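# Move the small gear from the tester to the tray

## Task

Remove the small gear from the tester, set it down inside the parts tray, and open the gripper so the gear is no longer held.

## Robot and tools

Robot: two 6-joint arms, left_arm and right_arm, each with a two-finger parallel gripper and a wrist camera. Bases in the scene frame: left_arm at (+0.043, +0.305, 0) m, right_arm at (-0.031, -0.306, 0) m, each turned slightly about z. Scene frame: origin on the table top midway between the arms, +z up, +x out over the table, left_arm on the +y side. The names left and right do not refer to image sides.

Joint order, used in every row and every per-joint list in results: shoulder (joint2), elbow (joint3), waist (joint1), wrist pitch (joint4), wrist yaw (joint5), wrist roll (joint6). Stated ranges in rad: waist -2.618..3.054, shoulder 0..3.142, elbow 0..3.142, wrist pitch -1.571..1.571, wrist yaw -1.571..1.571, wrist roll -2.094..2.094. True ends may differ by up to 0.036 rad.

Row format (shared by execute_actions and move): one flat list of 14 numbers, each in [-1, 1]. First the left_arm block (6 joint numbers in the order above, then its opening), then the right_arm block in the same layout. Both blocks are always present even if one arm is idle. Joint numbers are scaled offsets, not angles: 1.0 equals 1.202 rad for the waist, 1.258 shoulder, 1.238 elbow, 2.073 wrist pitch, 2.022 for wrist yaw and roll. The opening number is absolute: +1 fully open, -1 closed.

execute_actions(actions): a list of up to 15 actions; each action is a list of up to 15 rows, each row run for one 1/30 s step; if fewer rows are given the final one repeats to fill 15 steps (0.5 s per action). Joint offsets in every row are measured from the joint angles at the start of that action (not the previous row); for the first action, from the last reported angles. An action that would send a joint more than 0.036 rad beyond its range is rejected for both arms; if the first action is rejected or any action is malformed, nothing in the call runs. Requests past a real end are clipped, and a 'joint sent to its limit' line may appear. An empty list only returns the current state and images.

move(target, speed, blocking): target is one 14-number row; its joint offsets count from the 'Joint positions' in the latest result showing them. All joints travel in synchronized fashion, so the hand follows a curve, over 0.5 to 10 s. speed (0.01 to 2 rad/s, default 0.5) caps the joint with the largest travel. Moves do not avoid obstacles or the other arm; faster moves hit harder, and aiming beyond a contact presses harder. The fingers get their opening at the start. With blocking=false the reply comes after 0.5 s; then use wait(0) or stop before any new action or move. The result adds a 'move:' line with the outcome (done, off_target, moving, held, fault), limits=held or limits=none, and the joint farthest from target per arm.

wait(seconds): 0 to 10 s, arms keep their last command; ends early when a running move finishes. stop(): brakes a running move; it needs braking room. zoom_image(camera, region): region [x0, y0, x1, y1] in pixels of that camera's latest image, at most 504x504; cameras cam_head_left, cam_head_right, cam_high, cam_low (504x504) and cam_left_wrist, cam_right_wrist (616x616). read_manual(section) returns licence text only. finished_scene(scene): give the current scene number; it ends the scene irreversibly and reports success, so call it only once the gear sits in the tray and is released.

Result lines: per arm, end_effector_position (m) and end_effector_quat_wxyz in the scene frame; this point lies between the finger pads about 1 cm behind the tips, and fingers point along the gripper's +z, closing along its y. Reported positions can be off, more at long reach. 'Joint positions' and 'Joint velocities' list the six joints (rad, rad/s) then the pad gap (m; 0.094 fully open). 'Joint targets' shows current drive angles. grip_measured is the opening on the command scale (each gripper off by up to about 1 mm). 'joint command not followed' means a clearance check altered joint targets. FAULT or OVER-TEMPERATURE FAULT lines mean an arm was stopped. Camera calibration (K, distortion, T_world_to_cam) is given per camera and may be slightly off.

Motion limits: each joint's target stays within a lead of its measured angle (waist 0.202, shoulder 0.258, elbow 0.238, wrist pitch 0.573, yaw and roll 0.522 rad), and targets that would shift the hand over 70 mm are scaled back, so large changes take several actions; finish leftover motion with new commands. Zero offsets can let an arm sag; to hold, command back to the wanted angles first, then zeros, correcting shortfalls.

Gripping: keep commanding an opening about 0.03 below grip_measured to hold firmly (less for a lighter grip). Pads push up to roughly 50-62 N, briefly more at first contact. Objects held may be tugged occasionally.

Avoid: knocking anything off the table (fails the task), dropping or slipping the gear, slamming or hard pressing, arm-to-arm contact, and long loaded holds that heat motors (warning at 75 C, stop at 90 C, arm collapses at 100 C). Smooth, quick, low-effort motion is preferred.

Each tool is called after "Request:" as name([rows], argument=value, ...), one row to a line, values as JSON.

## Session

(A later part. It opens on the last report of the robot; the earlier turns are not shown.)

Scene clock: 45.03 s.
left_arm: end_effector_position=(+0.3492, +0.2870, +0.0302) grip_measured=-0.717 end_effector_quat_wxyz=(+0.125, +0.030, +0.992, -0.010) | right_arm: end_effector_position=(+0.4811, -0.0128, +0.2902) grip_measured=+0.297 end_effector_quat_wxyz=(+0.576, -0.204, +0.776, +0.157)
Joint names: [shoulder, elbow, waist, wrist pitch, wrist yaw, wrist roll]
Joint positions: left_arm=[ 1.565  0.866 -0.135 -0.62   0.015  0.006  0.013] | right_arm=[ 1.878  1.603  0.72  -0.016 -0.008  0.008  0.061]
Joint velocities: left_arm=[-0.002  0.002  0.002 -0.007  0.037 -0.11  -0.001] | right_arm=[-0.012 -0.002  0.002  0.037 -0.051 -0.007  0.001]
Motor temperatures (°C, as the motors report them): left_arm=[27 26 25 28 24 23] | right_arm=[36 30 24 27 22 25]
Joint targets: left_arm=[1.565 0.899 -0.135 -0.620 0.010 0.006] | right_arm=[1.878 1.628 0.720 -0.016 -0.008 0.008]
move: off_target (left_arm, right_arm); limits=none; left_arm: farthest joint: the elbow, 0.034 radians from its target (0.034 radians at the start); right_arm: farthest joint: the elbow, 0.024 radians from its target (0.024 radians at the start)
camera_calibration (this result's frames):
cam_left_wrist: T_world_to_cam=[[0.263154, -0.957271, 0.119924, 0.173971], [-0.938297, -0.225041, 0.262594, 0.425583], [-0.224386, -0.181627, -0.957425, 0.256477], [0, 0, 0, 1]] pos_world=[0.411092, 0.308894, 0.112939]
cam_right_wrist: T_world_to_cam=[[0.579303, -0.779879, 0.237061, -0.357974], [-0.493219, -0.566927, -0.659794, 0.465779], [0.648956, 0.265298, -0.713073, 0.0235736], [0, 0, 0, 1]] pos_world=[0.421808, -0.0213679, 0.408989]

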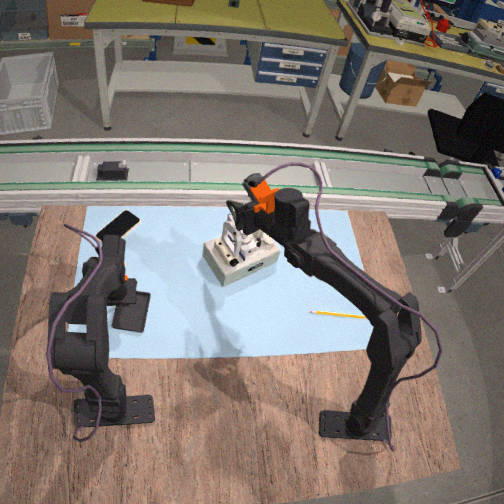

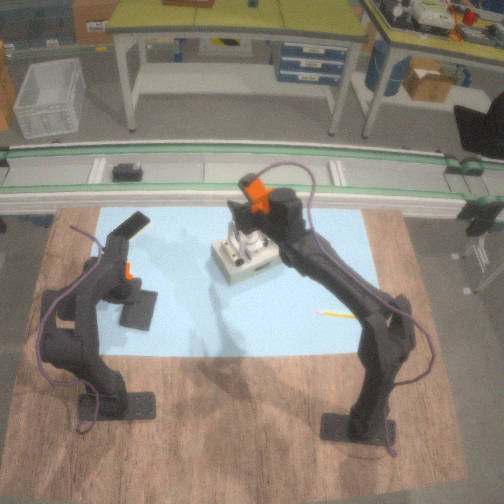

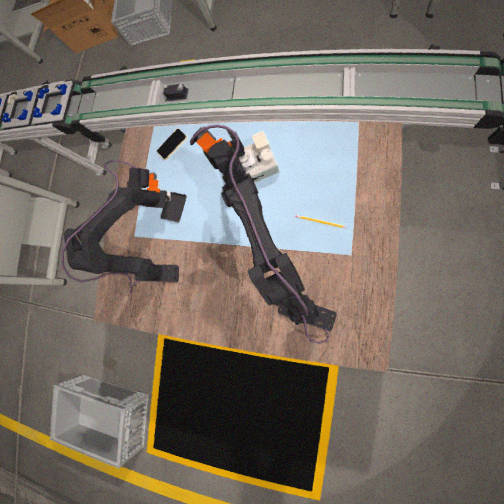

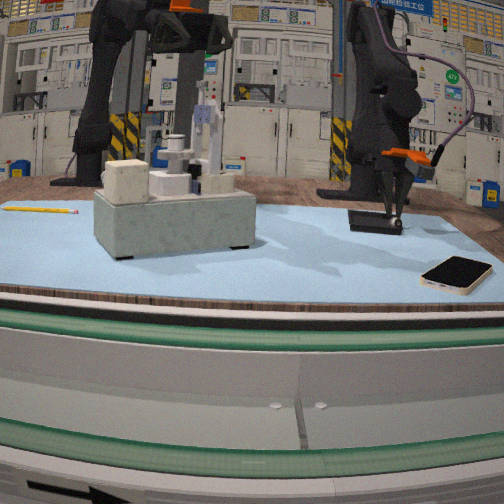

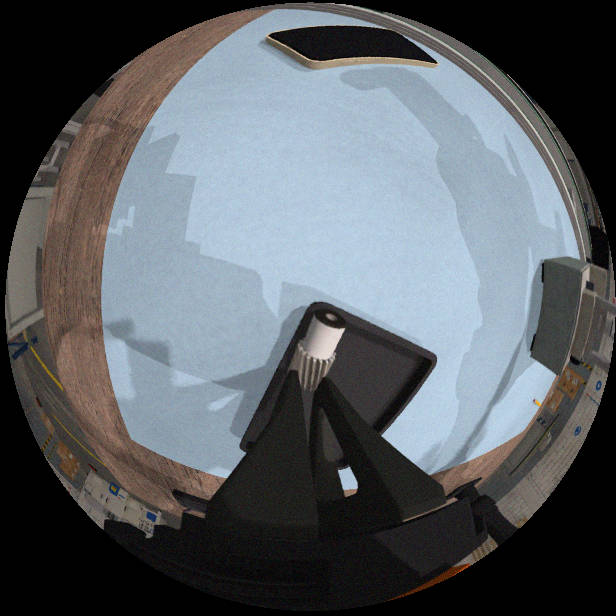

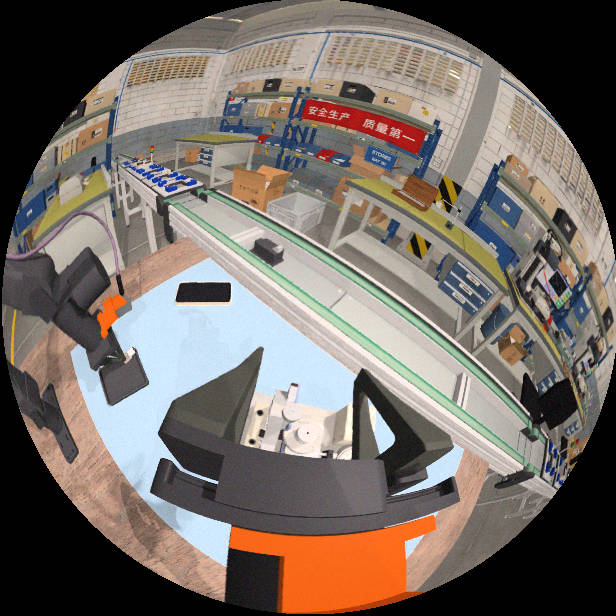

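Request:
move(target=[-0.005,0.027,-0.055,-0.05,0,0,-0.78,0,0.02,0,0,0,0,0.3], speed=0.1)

Request:
move(target=[0,0.027,0,0,0,0,-0.2,0,0.02,0,0,0,0,0.3])

Request:
move(target=[-0.12,0.027,0,0,0,0,-0.2,0,0.02,0,0,0,0,0.3])

Scene clock: 46.70 s.
left_arm: end_effector_position=(+0.3375, +0.2742, +0.0306) grip_measured=-0.774 end_effector_quat_wxyz=(+0.100, +0.056, +0.993, -0.005) | right_arm: end_effector_position=(+0.4811, -0.0128, +0.2902) grip_measured=+0.297 end_effector_quat_wxyz=(+0.576, -0.204, +0.776, +0.157)
Joint names: [shoulder, elbow, waist, wrist pitch, wrist yaw, wrist roll]
Joint positions: left_arm=[ 1.565  0.88  -0.189 -0.684  0.     0.006  0.011] | right_arm=[ 1.878  1.603  0.72  -0.016 -0.008  0.008  0.061]
Joint velocities: left_arm=[-0.017  0.007  0.002 -0.007  0.022 -0.037  0.001] | right_arm=[-0.002  0.002 -0.007 -0.007 -0.022 -0.051  0.   ]
Motor temperatures (°C, as the motors report them): left_arm=[27 26 25 27 24 23] | right_arm=[36 30 24 27 22 25]
Joint targets: left_arm=[1.558 0.899 -0.201 -0.724 0.015 0.006] | right_arm=[1.878 1.628 0.720 -0.016 -0.008 0.008]
move: off_target (left_arm, right_arm); limits=none; left_arm: farthest joint: the wrist pitch, 0.039 radians from its target (0.104 radians at the start); right_arm: farthest joint: the elbow, 0.024 radians from its target (0.024 radians at the start)
camera_calibration (this result's frames):
cam_left_wrist: T_world_to_cam=[[0.219212, -0.971461, 0.0906039, 0.184356], [-0.934746, -0.182493, 0.304871, 0.397441], [-0.279636, -0.151523, -0.948074, 0.26199], [0, 0, 0, 1]] pos_world=[0.404355, 0.291322, 0.110515]
cam_right_wrist: T_world_to_cam=[[0.579303, -0.779879, 0.237061, -0.357974], [-0.493219, -0.566927, -0.659794, 0.465779], [0.648956, 0.265298, -0.713073, 0.0235736], [0, 0, 0, 1]] pos_world=[0.421808, -0.0213679, 0.408989]

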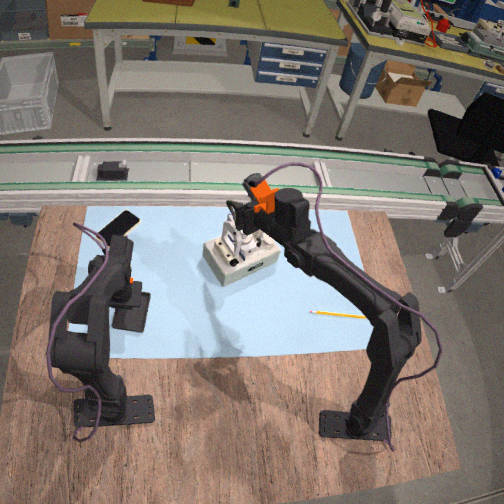

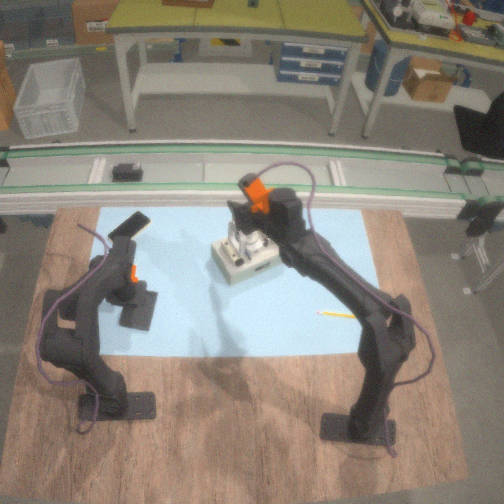

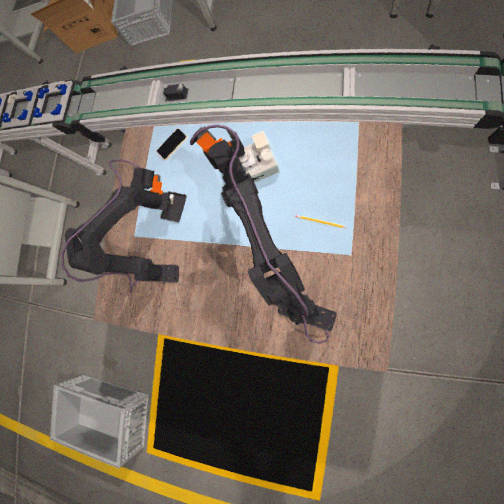

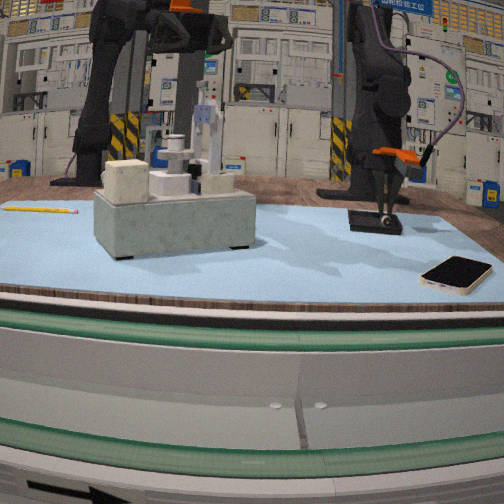

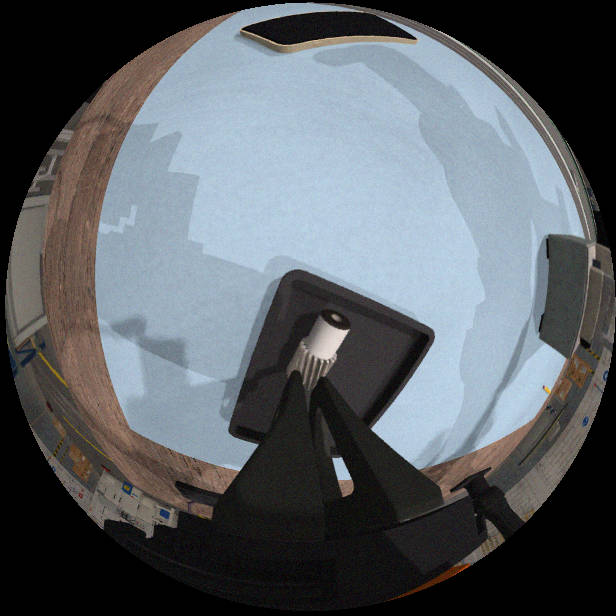

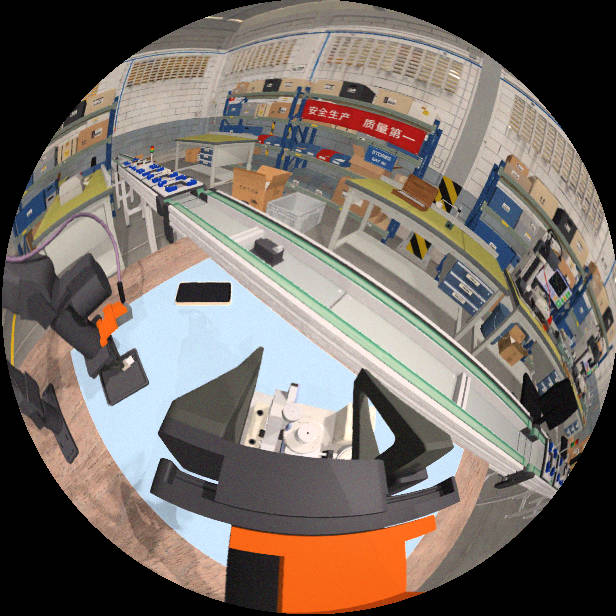

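Scene clock: 47.40 s.
left_arm: end_effector_position=(+0.3375, +0.2742, +0.0306) grip_measured=-0.203 end_effector_quat_wxyz=(+0.100, +0.056, +0.993, -0.005) | right_arm: end_effector_position=(+0.4811, -0.0128, +0.2902) grip_measured=+0.297 end_effector_quat_wxyz=(+0.576, -0.204, +0.776, +0.157)
Joint names: [shoulder, elbow, waist, wrist pitch, wrist yaw, wrist roll]
Joint positions: left_arm=[ 1.565  0.88  -0.189 -0.684  0.     0.006  0.037] | right_arm=[ 1.878  1.603  0.72  -0.016 -0.008  0.008  0.061]
Joint velocities: left_arm=[-0.012  0.022 -0.022 -0.022  0.051  0.007 -0.   ] | right_arm=[-0.002 -0.002 -0.017 -0.022  0.037  0.051 -0.   ]
Motor temperatures (°C, as the motors report them): left_arm=[27 26 25 27 24 23] | right_arm=[36 30 24 27 22 25]
Joint targets: left_arm=[1.565 0.913 -0.189 -0.685 0.000 0.006] | right_arm=[1.878 1.628 0.720 -0.016 -0.008 0.008]
move: off_target (left_arm, right_arm); limits=none; left_arm: farthest joint: the elbow, 0.034 radians from its target (0.034 radians at the start); right_arm: farthest joint: the elbow, 0.024 radians from its target (0.024 radians at the start)
camera_calibration (this result's frames):
cam_left_wrist: T_world_to_cam=[[0.219212, -0.971461, 0.0906039, 0.184356], [-0.934746, -0.182493, 0.304871, 0.397441], [-0.279636, -0.151523, -0.948074, 0.26199], [0, 0, 0, 1]] pos_world=[0.404355, 0.291322, 0.110515]
cam_right_wrist: T_world_to_cam=[[0.579303, -0.779879, 0.237061, -0.357974], [-0.493219, -0.566927, -0.659794, 0.465779], [0.648956, 0.265298, -0.713073, 0.0235736], [0, 0, 0, 1]] pos_world=[0.421808, -0.0213679, 0.408989]

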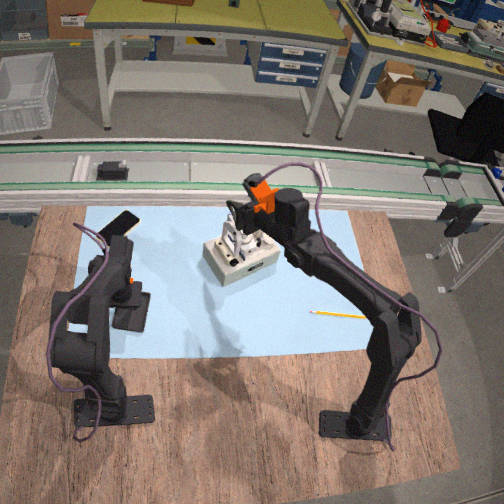

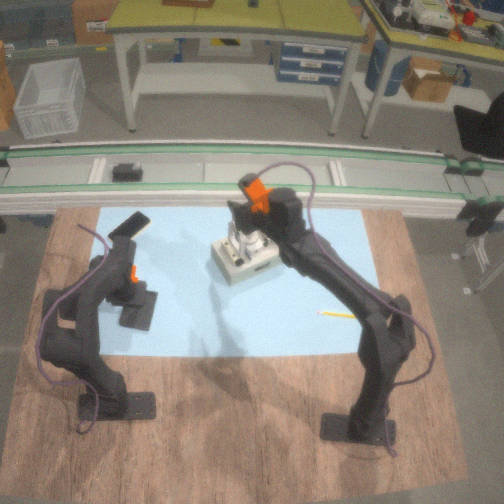

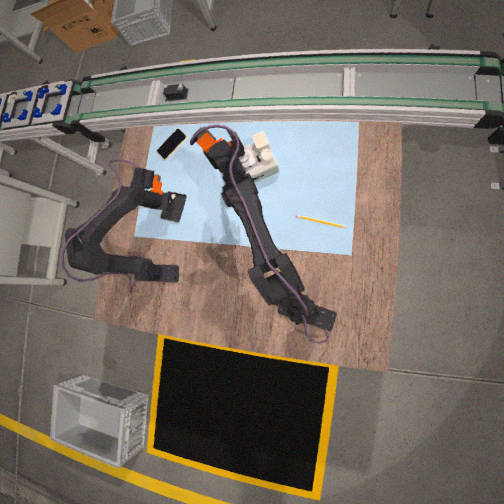

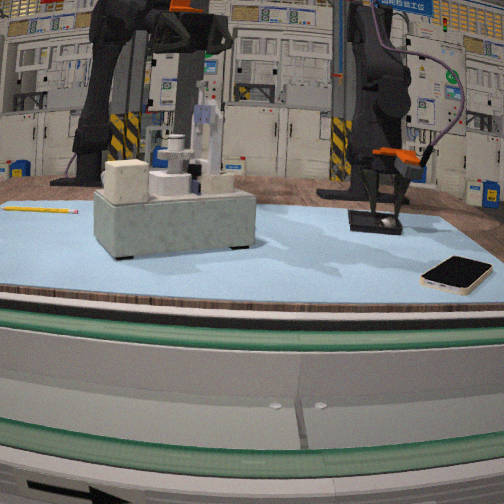

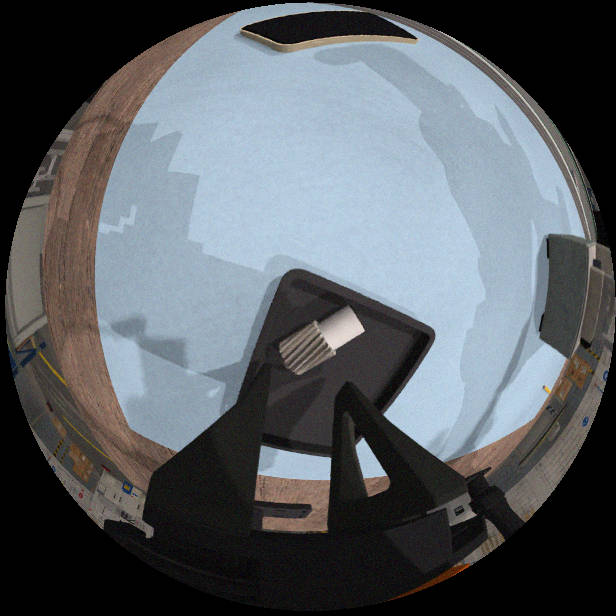

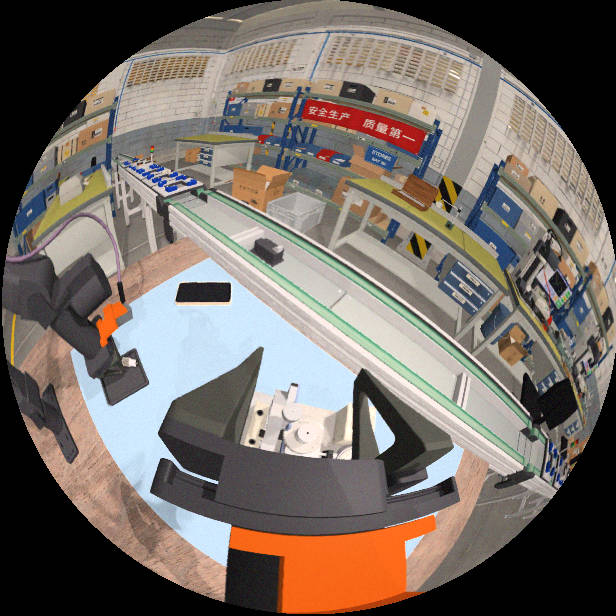

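Scene clock: 48.17 s.
left_arm: end_effector_position=(+0.3466, +0.2732, +0.0672) grip_measured=-0.203 end_effector_quat_wxyz=(+0.165, +0.056, +0.985, -0.009) | right_arm: end_effector_position=(+0.4811, -0.0128, +0.2902) grip_measured=+0.297 end_effector_quat_wxyz=(+0.576, -0.204, +0.776, +0.157)
Joint names: [shoulder, elbow, waist, wrist pitch, wrist yaw, wrist roll]
Joint positions: left_arm=[ 1.434  0.88  -0.189 -0.684  0.     0.006  0.037] | right_arm=[ 1.878  1.603  0.72  -0.016 -0.008  0.008  0.061]
Joint velocities: left_arm=[ 0.002  0.012  0.007  0.007 -0.066 -0.007 -0.   ] | right_arm=[ 0.017 -0.012 -0.002  0.007  0.007  0.007  0.001]
Motor temperatures (°C, as the motors report them): left_arm=[27 26 25 27 24 23] | right_arm=[35 30 24 27 22 25]
Joint targets: left_arm=[1.414 0.913 -0.189 -0.684 0.000 0.006] | right_arm=[1.878 1.628 0.720 -0.016 -0.008 0.008]
move: off_target (left_arm, right_arm); limits=none; left_arm: farthest joint: the elbow, 0.034 radians from its target (0.034 radians at the start); right_arm: farthest joint: the elbow, 0.024 radians from its target (0.024 radians at the start)
camera_calibration (this result's frames):
cam_left_wrist: T_world_to_cam=[[0.204771, -0.969906, 0.131725, 0.179915], [-0.966492, -0.179073, 0.183917, 0.412785], [-0.154794, -0.164972, -0.974076, 0.261244], [0, 0, 0, 1]] pos_world=[0.402551, 0.291517, 0.154854]
cam_right_wrist: T_world_to_cam=[[0.579303, -0.779879, 0.237061, -0.357974], [-0.493219, -0.566927, -0.659794, 0.465779], [0.648956, 0.265298, -0.713073, 0.0235736], [0, 0, 0, 1]] pos_world=[0.421808, -0.0213679, 0.408989]

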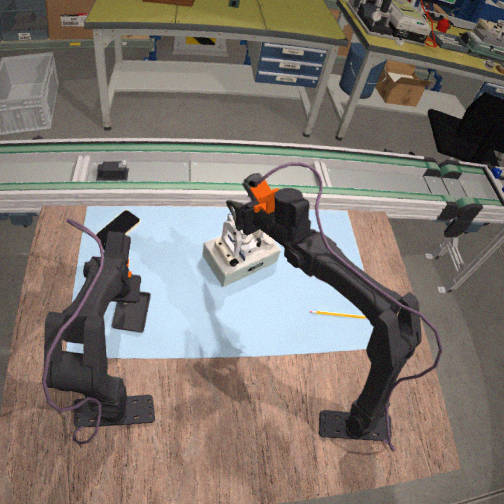

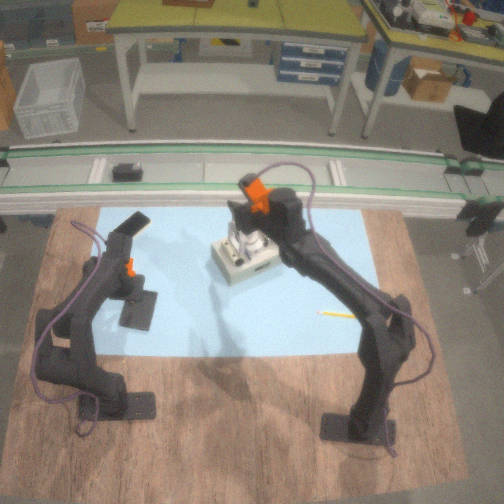

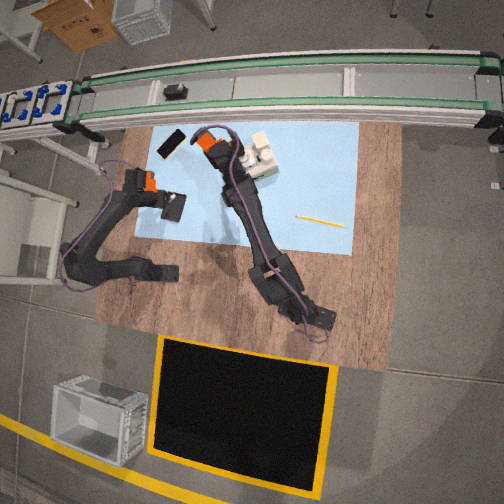

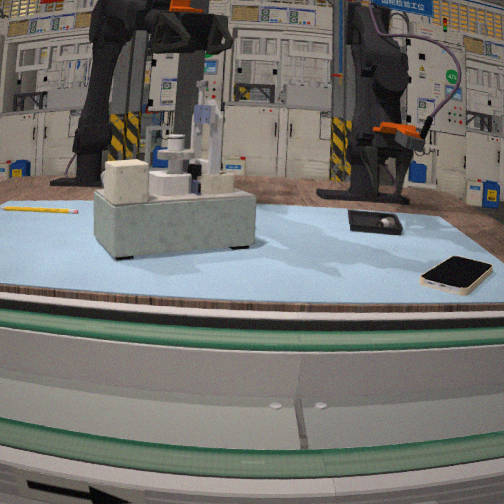

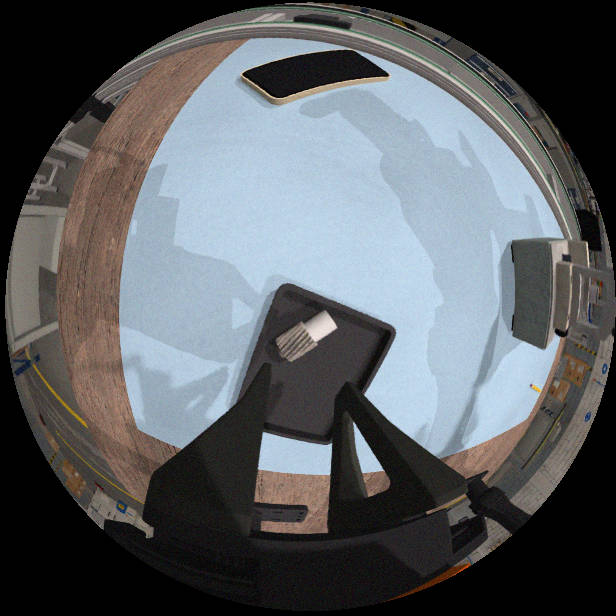

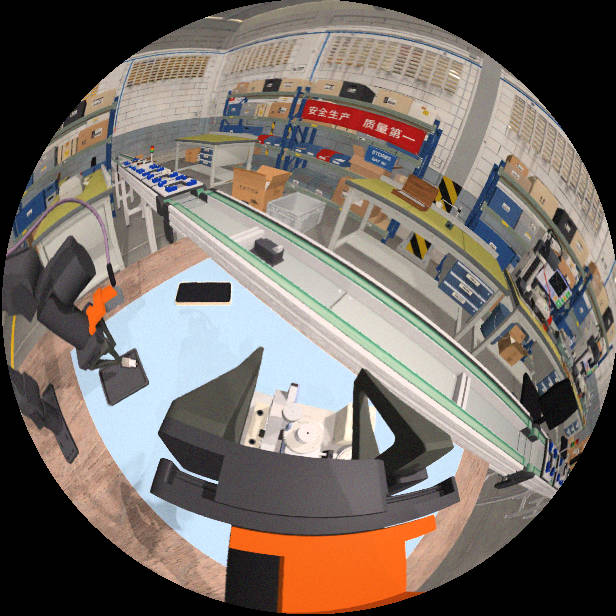

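Request:
finished_scene(scene=1)

The scene is finished: the task was done.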